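# Load steel nuts on a scale to hit the red marker

## Task

Move steel nuts one at a time from the tray onto the scale's dish, stopping at whichever number of nuts puts the needle closest to the red marker. The dish must hold those nuts and nothing else, and once released each nut may rest only on the dish or on other nuts. In the final state the scale and the nuts must be motionless and must stay in place without the robot holding them. Anything the robot is still touching at the end must not drop by more than about a fingernail's thickness when let go, or the task fails. Nothing may be put or knocked off the table.

## Robot and tools

Robot: a single six-joint arm with a two-finger parallel gripper. From base to hand the joints are waist, shoulder, elbow, forearm roll, wrist pitch and wrist roll. The fingers point along the gripper's own +z axis and close along its y axis. The reported end_effector_position is the spot between the closed finger pads, roughly 2 cm short of the fingertips. Closing the fingers pushes the tips about 10 mm further along +z.

Scene frame: the origin is on the table top directly under the arm base, +z is up, and +y is to the left when looking along +x. Positions are in metres and orientation is a wxyz quaternion. The base may sit at a slight tilt, and the printed hand position gets less accurate the further the arm reaches.

Tool execute_actions takes {"actions": [...]}, a list holding one item or none, plus an optional "pictures" boolean. An empty list just returns the state and includes the pictures. One item {"rows": [[7 numbers], ...], "steps": n} is a motion of up to 15 control steps of 1/30 s each. n defaults to 15 and must be at least 6. Each row is used for one step, and the last row repeats if there are fewer rows than steps. An item with only {"steps": n} (n up to 300) is a wait that sends nothing new. Its count starts at the previous result, so your thinking time uses up part of it.

Each row is [dx, dy, dz, rx, ry, rz, opening], and every value lies in [-1, 1]. The first six values are an offset in the gripper's own axes, not a pose. They are measured from the gripper pose shown in the most recent result that shows one. Before any such result in the scene, and for a second or later call within the same reply, they are measured from where the hand is when the action starts. Every row counts from that same reference, not from the row before it. A value of 1.0 means 0.6 m for dx, dy and dz, and 180 degrees for rotation. rx, ry and rz together form a single rotation vector. Opening is absolute: +1 is fully open (0.084 m) and -1 is closed. All zeros is not a pause: it drives the hand back to the reference pose.

Tool move takes {"target": [7 numbers], "speed": m/s}. The target is one row in the same format, so it is an offset in gripper axes from the same reference. Speed ranges from 0.002 to 0.5 (default 0.25), and rotation is capped at twice that value in rad/s. The hand travels a straight path lasting 0.5 to 10 s, and a path that would need longer is cut short. The path ignores obstacles, and the hand may lag, drift or overshoot the set speed, especially with the arm near full extension. The opening is applied when the move starts. The result adds a "move:" line with the outcome (done, off_target, moving, held, fault), any limits that acted (paced means the pose was clipped; held means some steps were blocked, after which the arm may move fast) and the remaining distance to the target.

Tool wait takes {"seconds": 0 to 10} and sends nothing new. Tool zoom_image takes {"camera": cam_head_left | cam_head_right | cam_wrist, "region": [x0, y0, x1, y1]} in pixels of that camera's latest image, with (0,0) at the top left and at most 504x504. It returns a closer view, useful for reading the needle against the red marker. All three images are 672x504. Tool finished_scene takes {"scene": current scene number}.

Control details: on every step the commanded pose is clipped to within 70 mm and 16 degrees of the measured pose, and position takes priority over orientation. A far target therefore needs several actions, so check the reported pose and send the remainder. The last 6 steps of each action run after its result is taken, while you think. The simulation keeps running during your replies. A "Hand target" line shows where the controller is currently driving. "pose unreachable" and HELD mark steps the clearance check altered or blocked.

Gripping: grip_measured is on the same scale as the opening. To hold something, command an opening well below grip_measured; the lower you go, the harder it squeezes (about 24 N per pad at most). A sudden close can squeeze harder. Sending back the grip_measured value keeps a light hold.

Hazards: contact torque at a joint's load limit (waist and shoulder 47.5, elbow and forearm roll 28.5, wrist pitch and wrist roll 19 N m, held weight included) causes a TORQUE FAULT: the arm backs off and freezes for 10 s. Holding loads heats motors, with a warning at 65 °C and braking at 80 °C. A faster move, or a target set deeper past the contact point, hits or presses harder. Set nuts down gently on the dish, release them cleanly, and lift clear before finishing, so nothing sinks when let go. Do not drop nuts, slam them, or knock anything off the table. Loose objects may occasionally get a small push. Before finishing, wait and confirm that the needle and the nuts are still.

Each tool is called after "Call:" in YAML: its name, and indented under it one key for each argument.

## Session

Call:
execute_actions:
  actions: []

Scene clock: 0.00 s of 7600.00 s.
end_effector_position=(+0.3244, -0.2063, +0.1416) grip_measured=+1.00 end_effector_quat_wxyz=(-0.548, +0.429, +0.657, -0.289) end_effector_velocity=(+0.000, +0.000, +0.001) end_effector_angular_velocity=(+0.000, -0.000, -0.001)
Joint positions: [-0.331  1.018 -1.938 -0.327  2.219 -2.338  0.084]
Joint velocities: [-0.    -0.001 -0.     0.001  0.001  0.    -0.   ]
Joint torques (N m, as the arm reports them, + toward a larger angle): no reading
Motor temperatures (°C, as the motors report them): [36 38 33 31 34 34]
Hand target: +0.324, -0.206, +0.142; -0.548, +0.429, +0.657, -0.289

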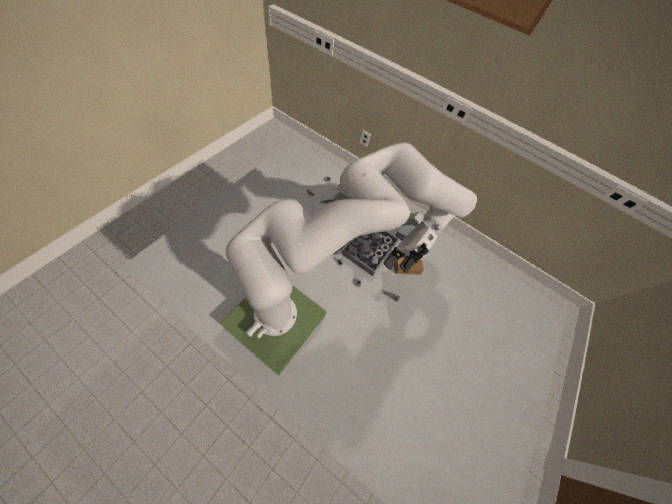

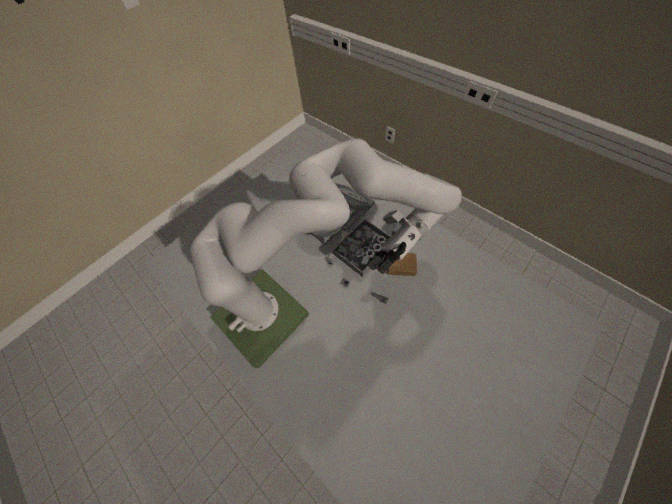

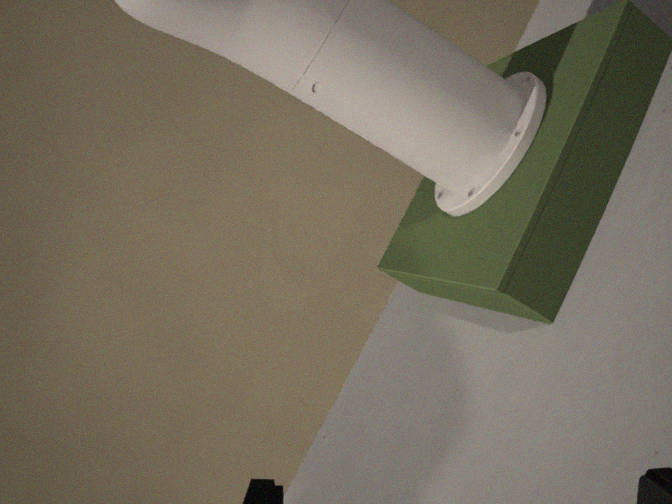

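Call:
zoom_image:
  camera: "cam_head_right"
  region: [280, 150, 480, 320]

Call:
zoom_image:
  camera: "cam_head_left"
  region: [280, 150, 480, 320]

Region (280, 150, 480, 320) of cam_head_right's 672x504 image, scaled by 2.520, with more detail than that image has; it fills the top 428 rows of this view, and the rest is white.

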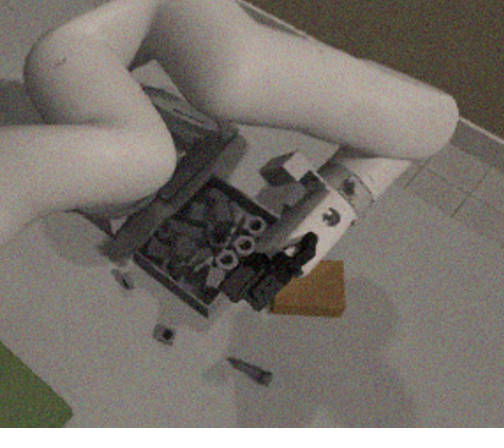

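Region (280, 150, 480, 320) of cam_head_left's 672x504 image, scaled by 2.520, with more detail than that image has; it fills the top 428 rows of this view, and the rest is white.

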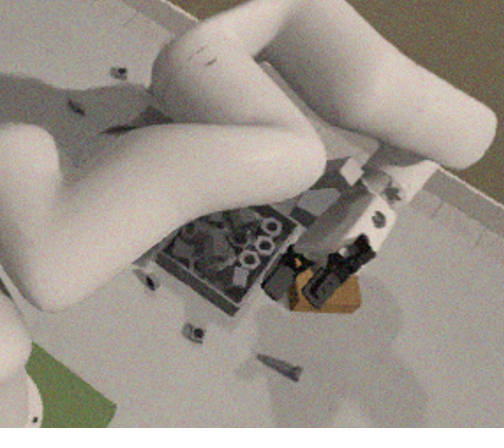

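Call:
move:
  target: [0.386, -0.122, -0.26, -0.409, -0.1265, 0.1114, 1]
  speed: 0.3

Scene clock: 4.60 s of 7600.00 s.
end_effector_position=(+0.4497, -0.0505, +0.3484) grip_measured=+1.00 end_effector_quat_wxyz=(+0.001, +0.707, +0.707, -0.001) end_effector_velocity=(+0.002, +0.001, +0.003) end_effector_angular_velocity=(-0.006, -0.014, -0.003)
Joint positions: [-0.077 -0.102 -1.237 -0.009  1.337 -1.674  0.084]
Joint velocities: [ 0.004 -0.006  0.003 -0.004 -0.011  0.008  0.   ]
Joint torques (N m, as the arm reports them, + toward a larger angle): [  0.85 -18.75 -11.7    0.17  -1.8   -0.04]
Motor temperatures (°C, as the motors report them): [36 39 34 31 34 34]
Hand target: +0.450, -0.050, +0.349; +0.002, +0.707, +0.707, -0.001
Off the commanded pose: 0.001 m, 0 deg.
Kept back: nothing.
move: done
camera_calibration (this result's frames):
cam_wrist: T_world_to_cam=[[0.999893, 0.0126795, 0.00724988, -0.419084], [0.0126652, -0.999918, 0.00201321, 0.00858304], [0.00727481, -0.00192118, -0.999972, 0.471506], [0, 0, 0, 1]] pos_world=[0.4155, 0.0148019, 0.474513]

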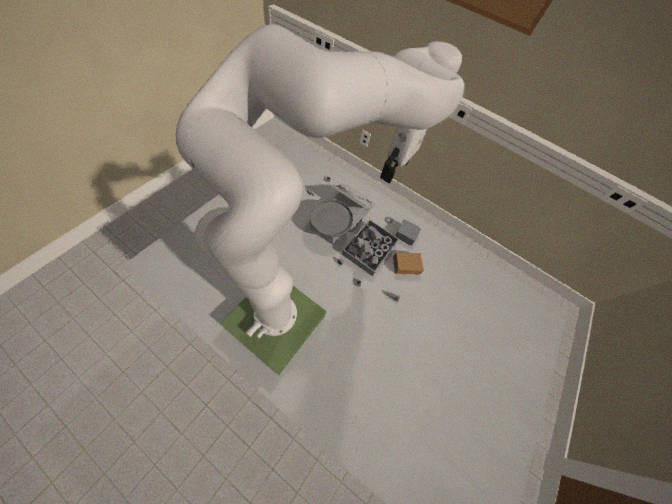

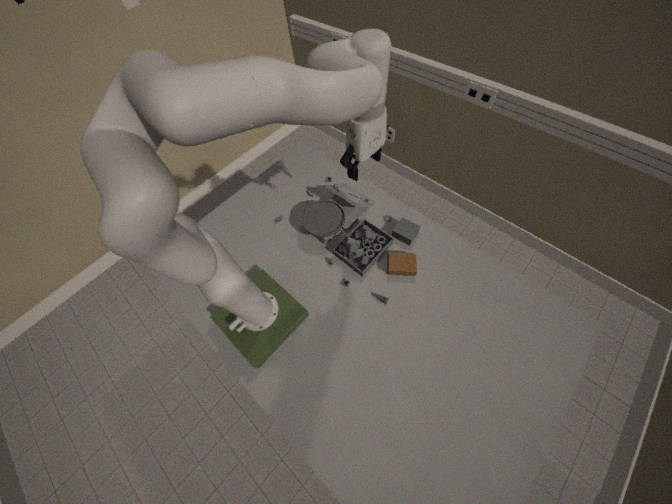

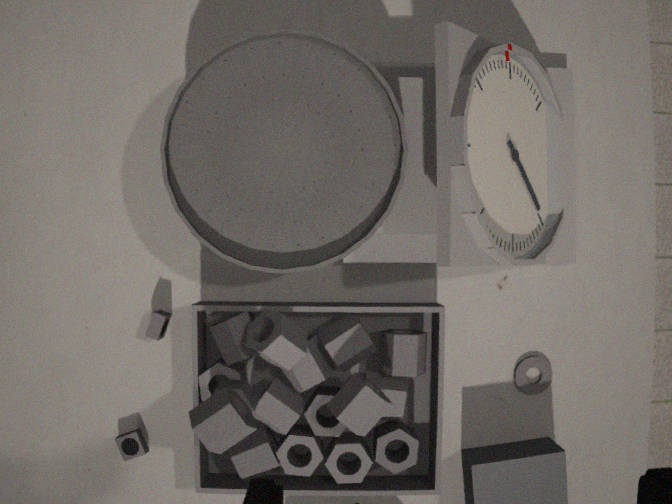

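Call:
zoom_image:
  camera: "cam_wrist"
  region: [400, 10, 672, 282]

Call:
zoom_image:
  camera: "cam_wrist"
  region: [180, 290, 460, 504]

Region (400, 10, 672, 282) of cam_wrist's 672x504 image, scaled by 1.853, with more detail than that image has.

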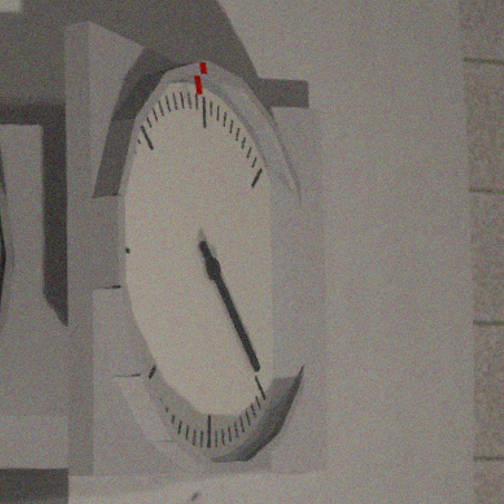

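Region (180, 290, 460, 504) of cam_wrist's 672x504 image, scaled by 1.800, with more detail than that image has; it fills the top 385 rows of this view, and the rest is white.

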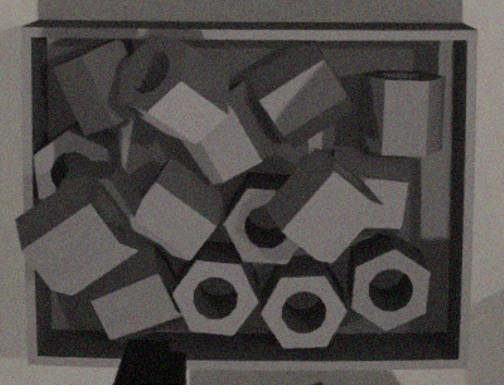

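Call:
move:
  target: [-0.165, -0.01, 0.25, 0, 0, 0, 1]
  speed: 0.3

Scene clock: 6.77 s of 7600.00 s.
end_effector_position=(+0.4437, -0.1492, +0.1990) grip_measured=+1.00 end_effector_quat_wxyz=(+0.001, +0.706, +0.708, -0.001) end_effector_velocity=(-0.001, -0.001, -0.003) end_effector_angular_velocity=(+0.001, +0.004, -0.002)
Joint positions: [-0.294  0.06  -0.985 -0.009  0.92  -1.888  0.084]
Joint velocities: [-0.003  0.004  0.003  0.    -0.003 -0.001  0.   ]
Joint torques (N m, as the arm reports them, + toward a larger angle): [  0.94 -21.01 -11.09   0.33  -1.92  -0.18]
Motor temperatures (°C, as the motors report them): [36 39 34 31 34 34]
Hand target: +0.444, -0.149, +0.199; +0.000, +0.706, +0.708, -0.001
Off the commanded pose: 0.001 m, 0 deg.
Kept back: nothing.
move: done
camera_calibration (this result's frames):
cam_wrist: T_world_to_cam=[[0.999875, 0.0137238, 0.00787415, -0.410683], [0.0137154, -0.999905, 0.00112258, -0.0900176], [0.00788881, -0.00101444, -0.999968, 0.321879], [0, 0, 0, 1]] pos_world=[0.409327, -0.0840464, 0.325204]

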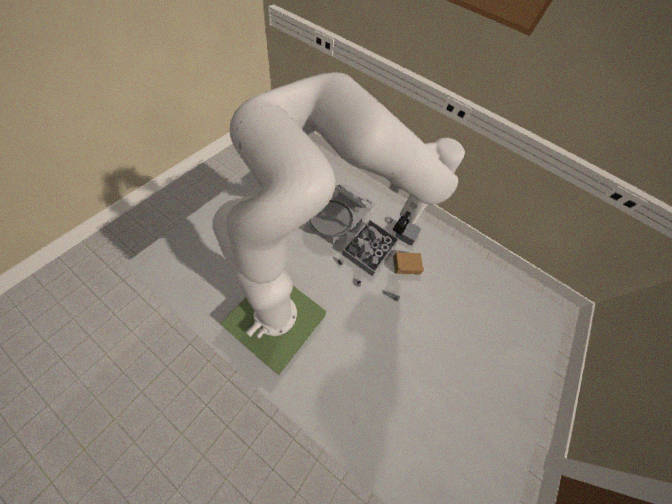

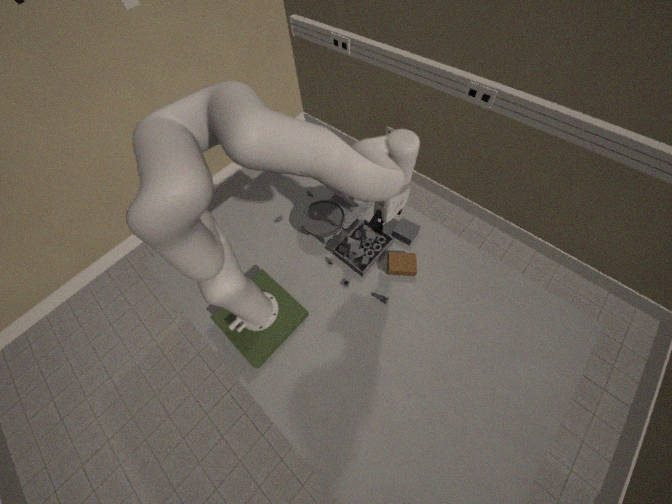

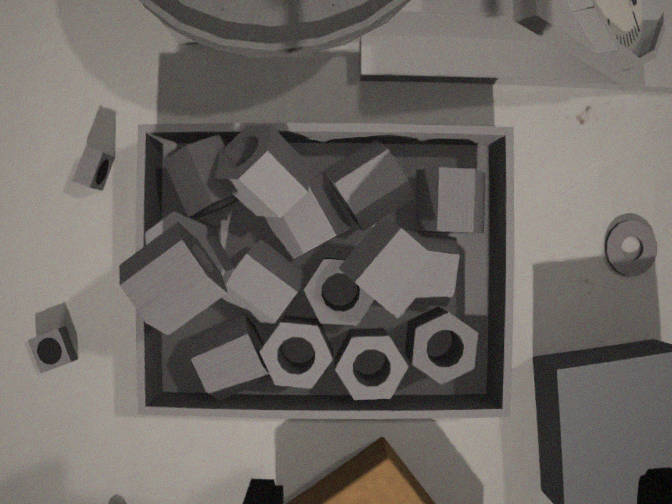

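Call:
zoom_image:
  camera: "cam_wrist"
  region: [110, 110, 340, 420]

Call:
zoom_image:
  camera: "cam_wrist"
  region: [290, 110, 520, 420]

Region (110, 110, 340, 420) of cam_wrist's 672x504 image, scaled by 1.626, with more detail than that image has; it fills the left 374 columns of this view, and the rest is white.

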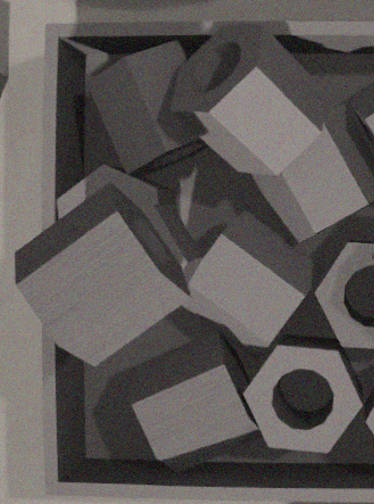

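Region (290, 110, 520, 420) of cam_wrist's 672x504 image, scaled by 1.626, with more detail than that image has; it fills the left 374 columns of this view, and the rest is white.

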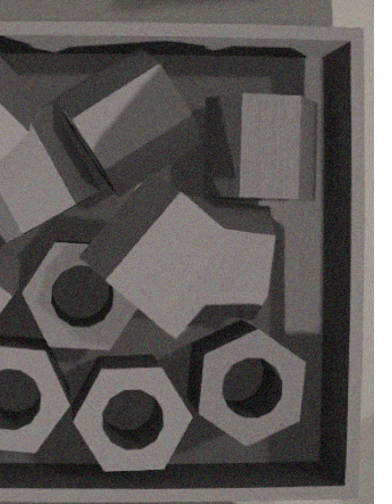

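Call:
move:
  target: [0.0837, -0.163, 0.148, 0, 0, -0.196, 0.15]
  speed: 0.3

Scene clock: 11.00 s of 7600.00 s.
end_effector_position=(+0.3464, -0.0990, +0.1104) grip_measured=+0.14 end_effector_quat_wxyz=(+0.001, +0.459, +0.888, -0.001) end_effector_velocity=(-0.003, +0.002, -0.002) end_effector_angular_velocity=(+0.004, +0.001, +0.011)
Joint positions: [-0.248 -0.09  -0.502 -0.013  0.588 -2.452  0.05 ]
Joint velocities: [ 0.    -0.003  0.012  0.006 -0.008 -0.016 -0.   ]
Joint torques (N m, as the arm reports them, + toward a larger angle): [  1.22 -15.82  -9.5    0.7   -1.94  -0.12]
Motor temperatures (°C, as the motors report them): [36 39 34 31 34 34]
Hand target: +0.346, -0.099, +0.110; +0.000, +0.458, +0.889, -0.001
Off the commanded pose: 0.001 m, 0 deg.
Kept back: nothing.
move: done
camera_calibration (this result's frames):
cam_wrist: T_world_to_cam=[[0.808655, 0.588243, 0.00685144, -0.190165], [0.588252, -0.808677, 0.000925422, -0.218491], [0.00608498, 0.00328203, -0.999976, 0.235146], [0, 0, 0, 1]] pos_world=[0.280875, -0.0655973, 0.236645]

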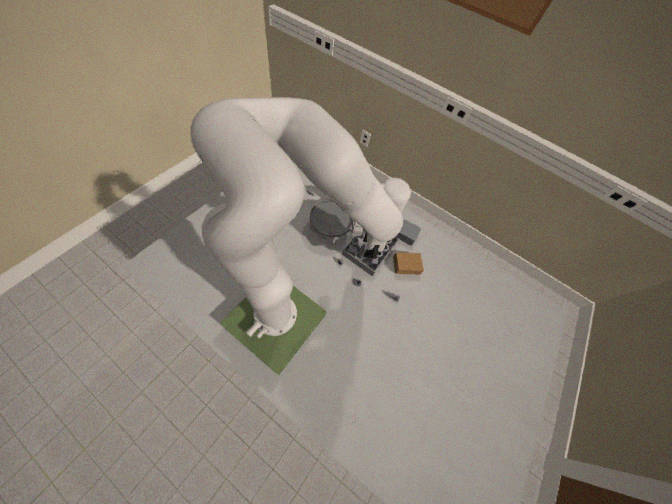

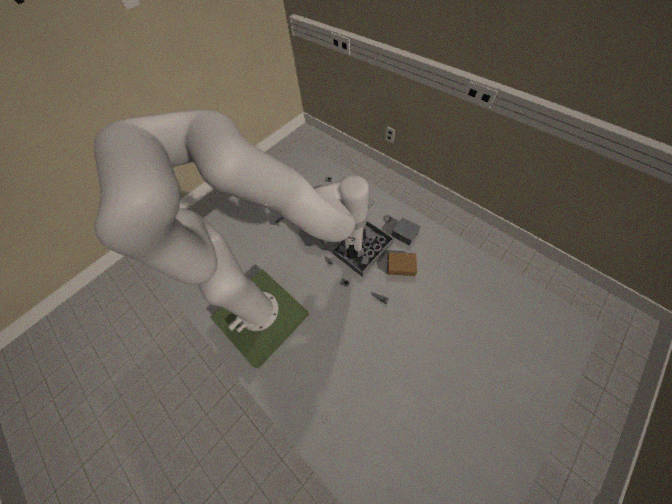

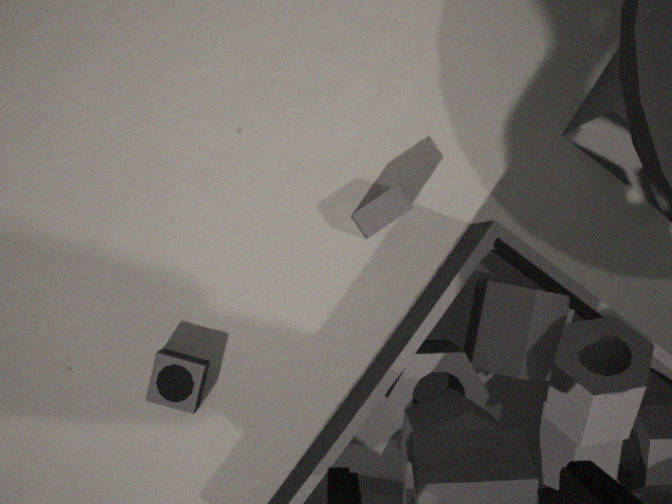

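Call:
zoom_image:
  camera: "cam_wrist"
  region: [300, 260, 672, 504]

Call:
zoom_image:
  camera: "cam_head_left"
  region: [320, 200, 420, 290]

Call:
zoom_image:
  camera: "cam_head_right"
  region: [310, 200, 410, 290]

Region (300, 260, 672, 504) of cam_wrist's 672x504 image, scaled by 1.355, with more detail than that image has; it fills the top 331 rows of this view, and the rest is white.

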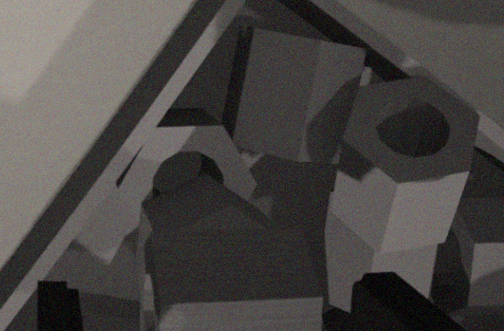

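Region (320, 200, 420, 290) of cam_head_left's 672x504 image, scaled by 5.040, with more detail than that image has; it fills the top 454 rows of this view, and the rest is white.

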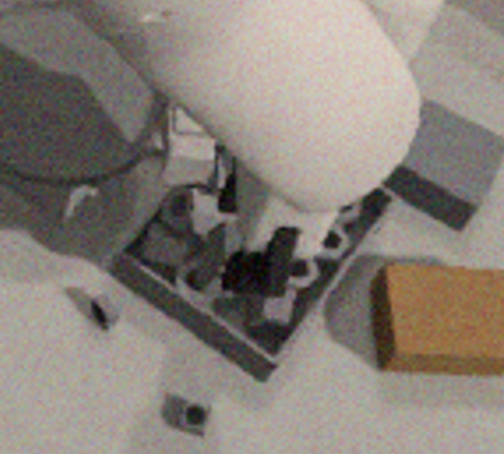

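Region (310, 200, 410, 290) of cam_head_right's 672x504 image, scaled by 5.040, with more detail than that image has; it fills the top 454 rows of this view, and the rest is white.

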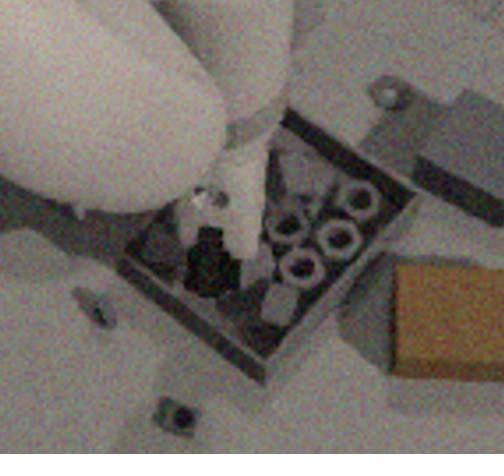

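Call:
move:
  target: [-0.007, 0.0133, 0.075, 0, 0, 0, 0.03]
  speed: 0.08

Scene clock: 12.77 s of 7600.00 s.
end_effector_position=(+0.3555, -0.0979, +0.0659) grip_measured=+0.02 end_effector_quat_wxyz=(+0.001, +0.459, +0.889, -0.001) end_effector_velocity=(+0.000, +0.000, -0.002) end_effector_angular_velocity=(+0.001, +0.001, -0.001)
Joint positions: [-0.24   0.078 -0.518 -0.016  0.436 -2.44   0.045]
Joint velocities: [ 0.001  0.009 -0.002  0.002 -0.007  0.001 -0.   ]
Joint torques (N m, as the arm reports them, + toward a larger angle): [  0.52 -17.18  -8.14   0.56  -1.82  -0.13]
Motor temperatures (°C, as the motors report them): [36 39 34 31 34 34]
Hand target: +0.355, -0.098, +0.066; +0.001, +0.459, +0.889, -0.001
Off the commanded pose: 0.000 m, 0 deg.
Kept back: nothing.
move: done
camera_calibration (this result's frames):
cam_wrist: T_world_to_cam=[[0.808558, 0.58837, 0.00736531, -0.197864], [0.588379, -0.808585, 0.0011376, -0.222943], [0.00662481, 0.00341377, -0.999972, 0.190331], [0, 0, 0, 1]] pos_world=[0.289899, -0.0645007, 0.192037]

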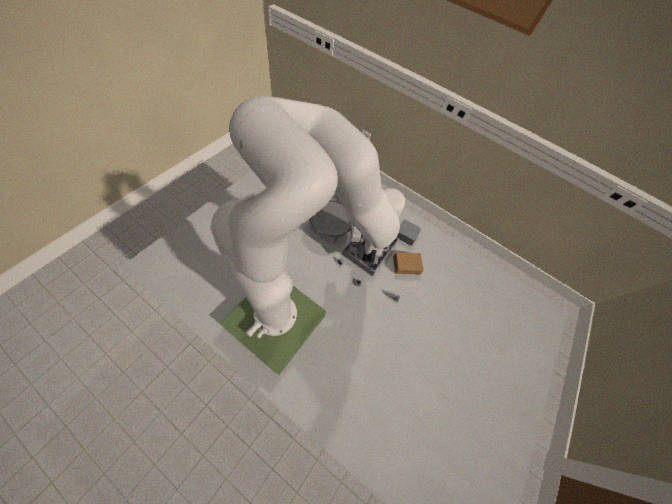

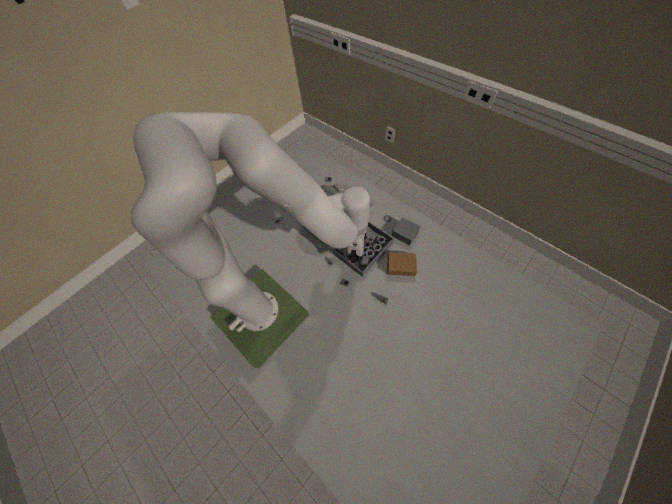

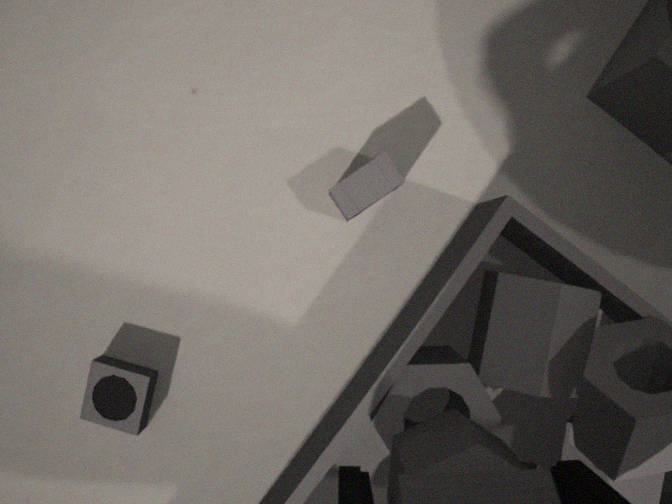

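Looks between the fingers. Close.

Call:
move:
  target: [0, 0, 0, 0, 0, 0, -0.6]

Scene clock: 13.70 s of 7600.00 s.
end_effector_position=(+0.3554, -0.0979, +0.0658) grip_measured=-0.33 end_effector_quat_wxyz=(+0.001, +0.459, +0.889, -0.001) end_effector_velocity=(+0.000, -0.000, +0.000) end_effector_angular_velocity=(-0.000, -0.002, -0.001)
Joint positions: [-0.24   0.078 -0.518 -0.016  0.436 -2.44   0.03 ]
Joint velocities: [-0.001 -0.001 -0.     0.    -0.001  0.     0.   ]
Joint torques (N m, as the arm reports them, + toward a larger angle): [  1.08 -17.52  -8.53   0.55  -2.13  -0.02]
Motor temperatures (°C, as the motors report them): [36 39 34 31 34 34]
Hand target: +0.356, -0.098, +0.066; +0.001, +0.459, +0.889, -0.001
Off the commanded pose: 0.000 m, 0 deg.
Kept back: nothing.
move: done
camera_calibration (this result's frames):
cam_wrist: T_world_to_cam=[[0.80856, 0.588371, 0.0071232, -0.197758], [0.588381, -0.808584, 0.000839665, -0.222812], [0.00625374, 0.00351223, -0.999974, 0.190361], [0, 0, 0, 1]] pos_world=[0.289807, -0.0644761, 0.191952]

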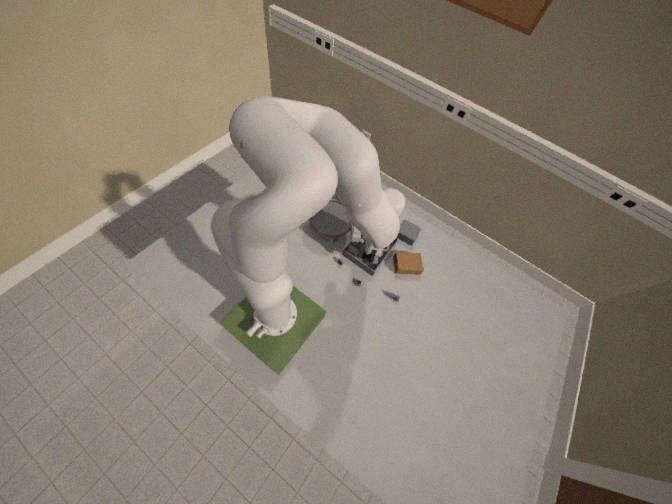

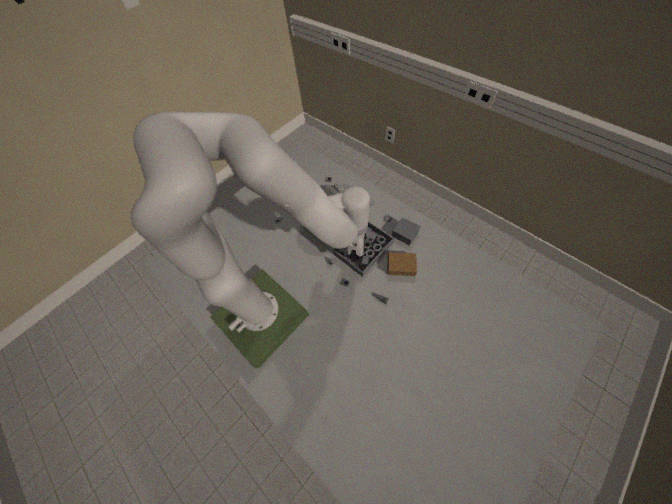

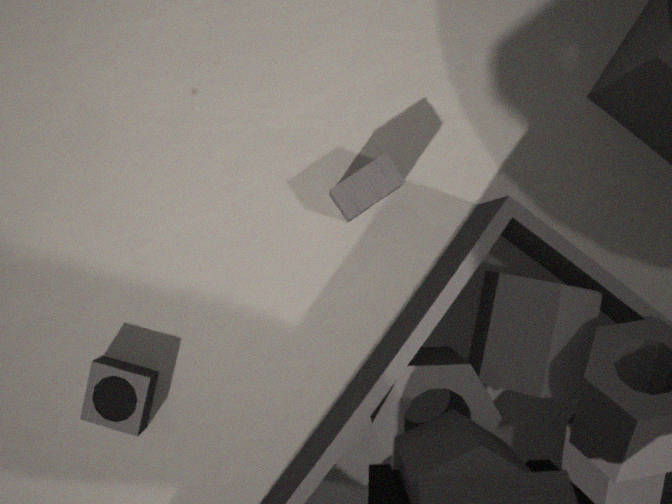

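Call:
move:
  target: [0.027, 0.019, -0.135, 0, 0, 0, -0.6]
  speed: 0.2

Call:
move:
  target: [0.222, 0.205, 0, 0, 0, 0, -0.6]
  speed: 0.25

Scene clock: 16.00 s of 7600.00 s.
end_effector_position=(+0.3550, -0.0782, +0.1461) grip_measured=-0.33 end_effector_quat_wxyz=(+0.000, +0.459, +0.888, -0.001) end_effector_velocity=(+0.001, +0.000, +0.004) end_effector_angular_velocity=(-0.001, -0.005, +0.000)
Joint positions: [-0.185 -0.177 -0.542 -0.012  0.716 -2.391  0.03 ]
Joint velocities: [ 0.002 -0.009 -0.004  0.001  0.008  0.001 -0.   ]
Joint torques (N m, as the arm reports them, + toward a larger angle): [  0.95 -15.46 -10.73   0.3   -2.12  -0.05]
Motor temperatures (°C, as the motors report them): [36 39 34 31 34 34]
Hand target: +0.355, -0.078, +0.147; +0.001, +0.459, +0.888, -0.001
Off the commanded pose: 0.001 m, 0 deg.
Kept back: nothing.
move: done
camera_calibration (this result's frames):
cam_wrist: T_world_to_cam=[[0.808807, 0.588043, 0.00605648, -0.209592], [0.58805, -0.808824, 0.000667282, -0.206605], [0.00529102, 0.00302181, -0.999981, 0.270943], [0, 0, 0, 1]] pos_world=[0.28958, -0.044677, 0.272345]

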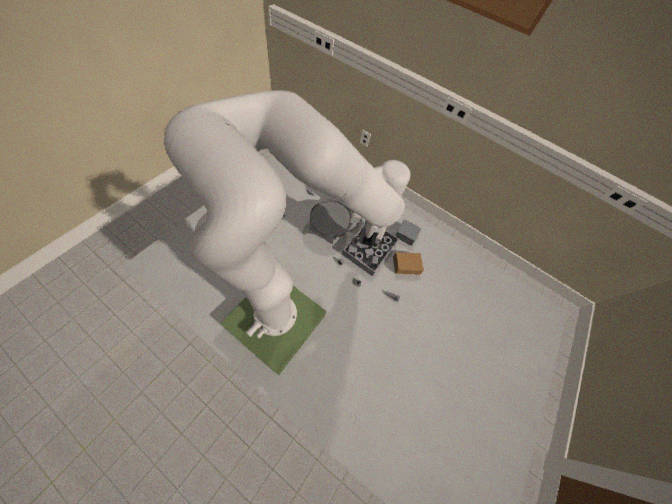

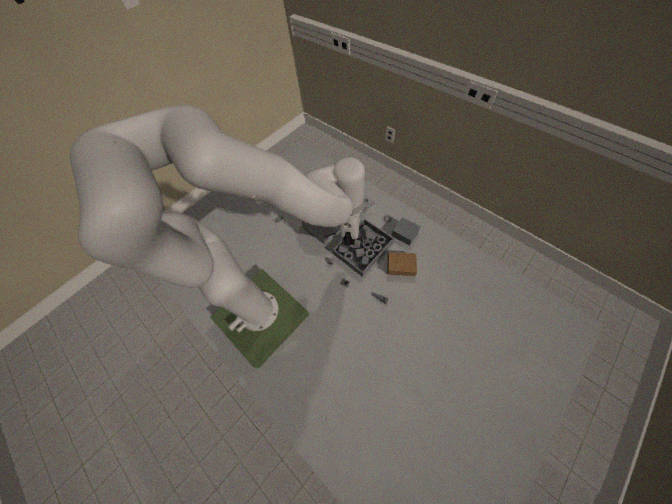

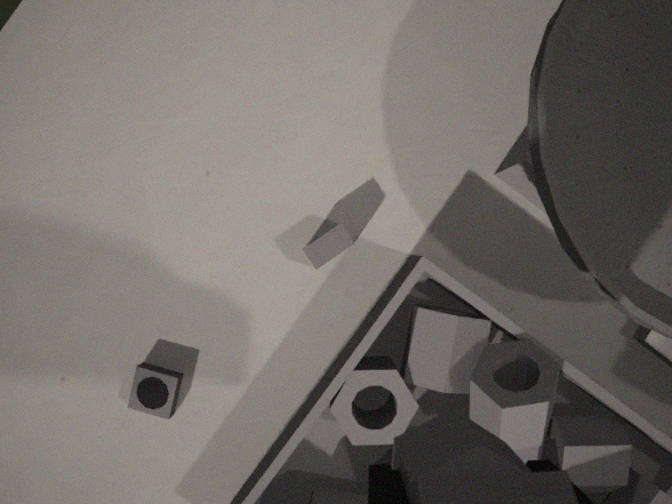

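Scene clock: 17.30 s of 7600.00 s.
end_effector_position=(+0.3790, +0.1007, +0.1457) grip_measured=-0.33 end_effector_quat_wxyz=(+0.001, +0.459, +0.888, -0.002) end_effector_velocity=(+0.001, +0.002, +0.000) end_effector_angular_velocity=(-0.003, -0.001, +0.003)
Joint positions: [ 0.292 -0.076 -0.646 -0.015  0.722 -1.911  0.03 ]
Joint velocities: [ 0.006  0.005 -0.006 -0.004  0.001  0.007 -0.   ]
Joint torques (N m, as the arm reports them, + toward a larger angle): [  0.55 -17.56 -10.7    0.69  -2.17   0.07]
Motor temperatures (°C, as the motors report them): [36 39 35 31 34 34]
Hand target: +0.379, +0.101, +0.146; +0.001, +0.459, +0.888, -0.002
Off the commanded pose: 0.001 m, 0 deg.
Kept back: nothing.
move: done
camera_calibration (this result's frames):
cam_wrist: T_world_to_cam=[[0.809041, 0.587724, 0.00573052, -0.334132], [0.587722, -0.80906, 0.00227628, -0.0760691], [0.00597416, 0.00152635, -0.999981, 0.269801], [0, 0, 0, 1]] pos_world=[0.313422, 0.134421, 0.271883]

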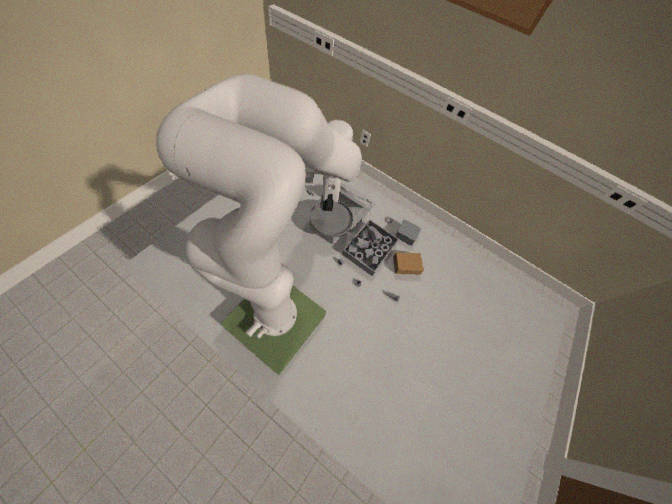

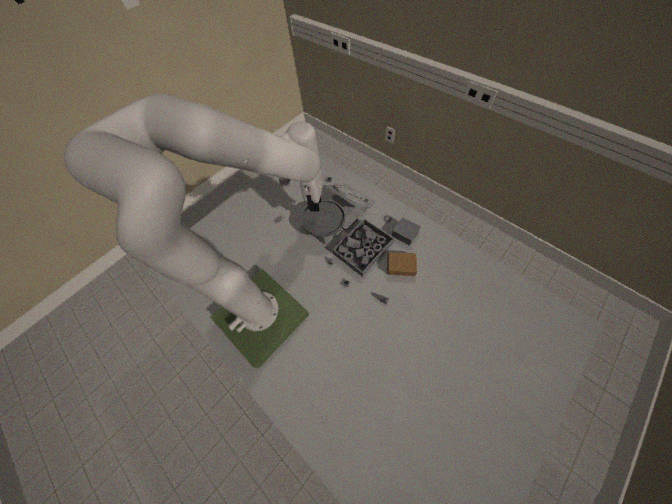

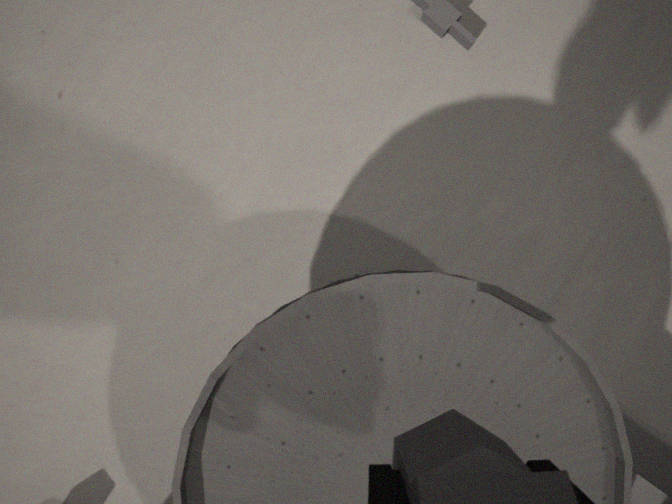

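Call:
zoom_image:
  camera: "cam_wrist"
  region: [340, 380, 620, 504]

Call:
zoom_image:
  camera: "cam_head_left"
  region: [295, 170, 385, 250]

Call:
zoom_image:
  camera: "cam_head_right"
  region: [280, 170, 400, 280]

Region (340, 380, 620, 504) of cam_wrist's 672x504 image, scaled by 1.800, with more detail than that image has; it fills the top 223 rows of this view, and the rest is white.

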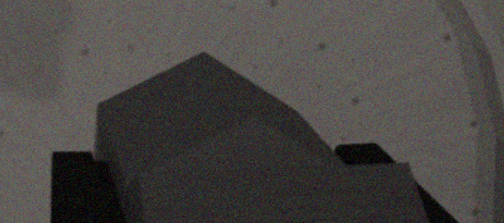

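Region (295, 170, 385, 250) of cam_head_left's 672x504 image, scaled by 5.600, with more detail than that image has.

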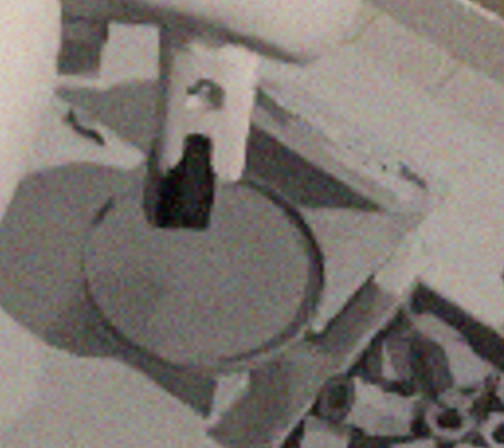

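Region (280, 170, 400, 280) of cam_head_right's 672x504 image, scaled by 4.200, with more detail than that image has; it fills the top 462 rows of this view, and the rest is white.

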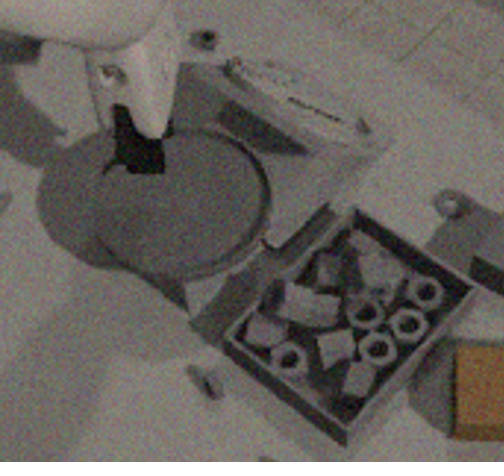

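Call:
move:
  target: [0.02, -0.008, 0.093, 0, 0, 0, -0.6]
  speed: 0.1

Scene clock: 20.03 s of 7600.00 s.
end_effector_position=(+0.3686, +0.1077, +0.0908) grip_measured=-0.33 end_effector_quat_wxyz=(+0.002, +0.459, +0.888, -0.001) end_effector_velocity=(-0.001, +0.000, -0.003) end_effector_angular_velocity=(-0.001, +0.002, +0.000)
Joint positions: [ 0.314  0.046 -0.581 -0.019  0.535 -1.883  0.03 ]
Joint velocities: [ 0.002  0.009  0.001 -0.001 -0.007  0.002  0.   ]
Joint torques (N m, as the arm reports them, + toward a larger angle): [  1.94 -15.41  -8.81   0.83  -2.75  -0.08]
Motor temperatures (°C, as the motors report them): [36 39 35 31 34 34]
Hand target: +0.368, +0.108, +0.090; +0.001, +0.459, +0.888, -0.002
Off the commanded pose: 0.001 m, 0 deg.
Kept back: nothing.
move: done
camera_calibration (this result's frames):
cam_wrist: T_world_to_cam=[[0.809005, 0.587757, 0.00721166, -0.329686], [0.587756, -0.809034, 0.00256952, -0.0642721], [0.00734474, 0.00215994, -0.999971, 0.214307], [0, 0, 0, 1]] pos_world=[0.30292, 0.141314, 0.216844]

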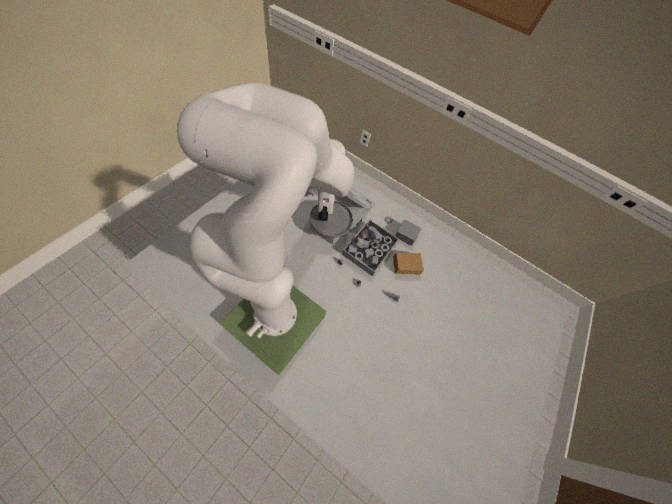

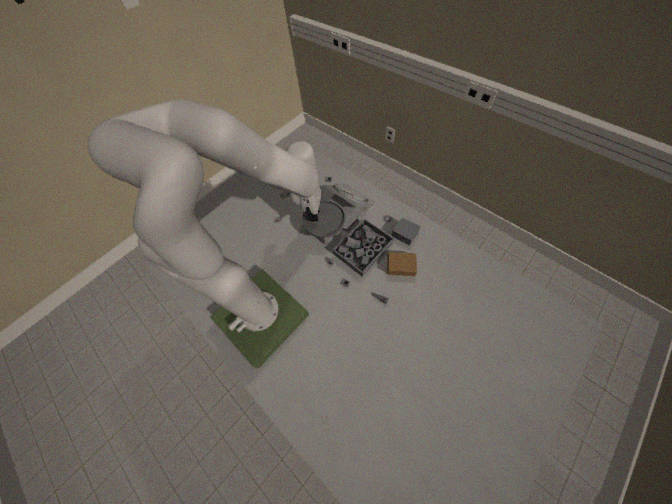

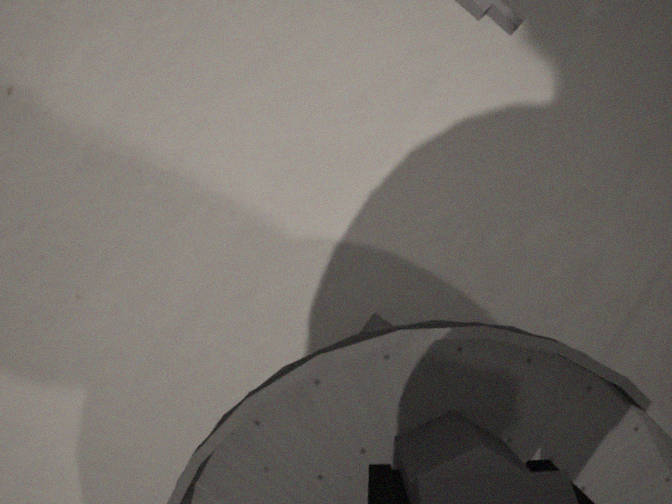

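Call:
move:
  target: [0, 0, -0.006, 0, 0, 0, -0.6]
  speed: 0.05

Scene clock: 21.07 s of 7600.00 s.
end_effector_position=(+0.3685, +0.1077, +0.0940) grip_measured=-0.33 end_effector_quat_wxyz=(+0.001, +0.459, +0.888, -0.001) end_effector_velocity=(-0.001, -0.000, +0.001) end_effector_angular_velocity=(-0.001, +0.002, -0.000)
Joint positions: [ 0.315  0.036 -0.582 -0.019  0.546 -1.883  0.03 ]
Joint velocities: [-0.    -0.003  0.     0.     0.005 -0.    -0.   ]
Joint torques (N m, as the arm reports them, + toward a larger angle): [  1.59 -17.55  -8.73   0.92  -1.69  -0.02]
Motor temperatures (°C, as the motors report them): [36 39 35 31 34 34]
Hand target: +0.369, +0.108, +0.094; +0.002, +0.459, +0.888, -0.001
Off the commanded pose: 0.000 m, 0 deg.
Kept back: nothing.
move: done
camera_calibration (this result's frames):
cam_wrist: T_world_to_cam=[[0.808979, 0.587799, 0.00676406, -0.329529], [0.587797, -0.809005, 0.00241301, -0.0641866], [0.00689052, 0.00202382, -0.999974, 0.217741], [0, 0, 0, 1]] pos_world=[0.30281, 0.141329, 0.220119]

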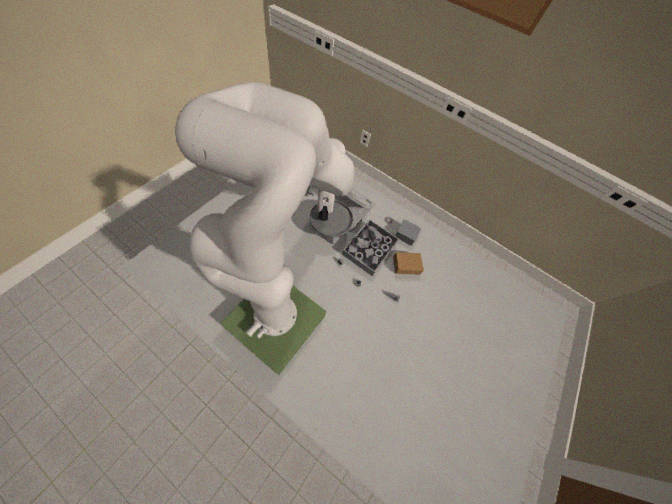

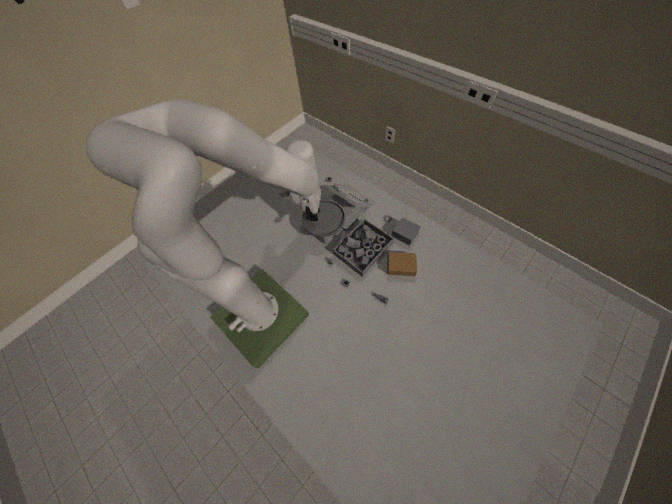

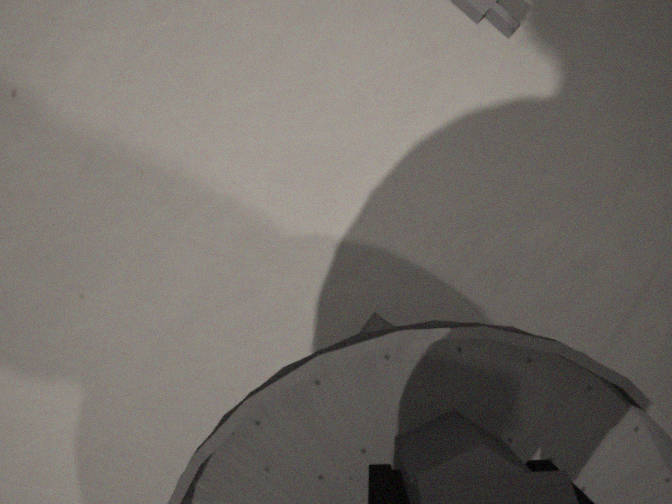

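Call:
zoom_image:
  camera: "cam_head_right"
  region: [290, 170, 380, 245]

Region (290, 170, 380, 245) of cam_head_right's 672x504 image, scaled by 5.600, with more detail than that image has.

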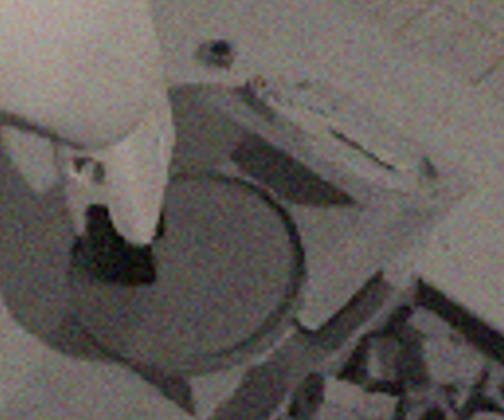

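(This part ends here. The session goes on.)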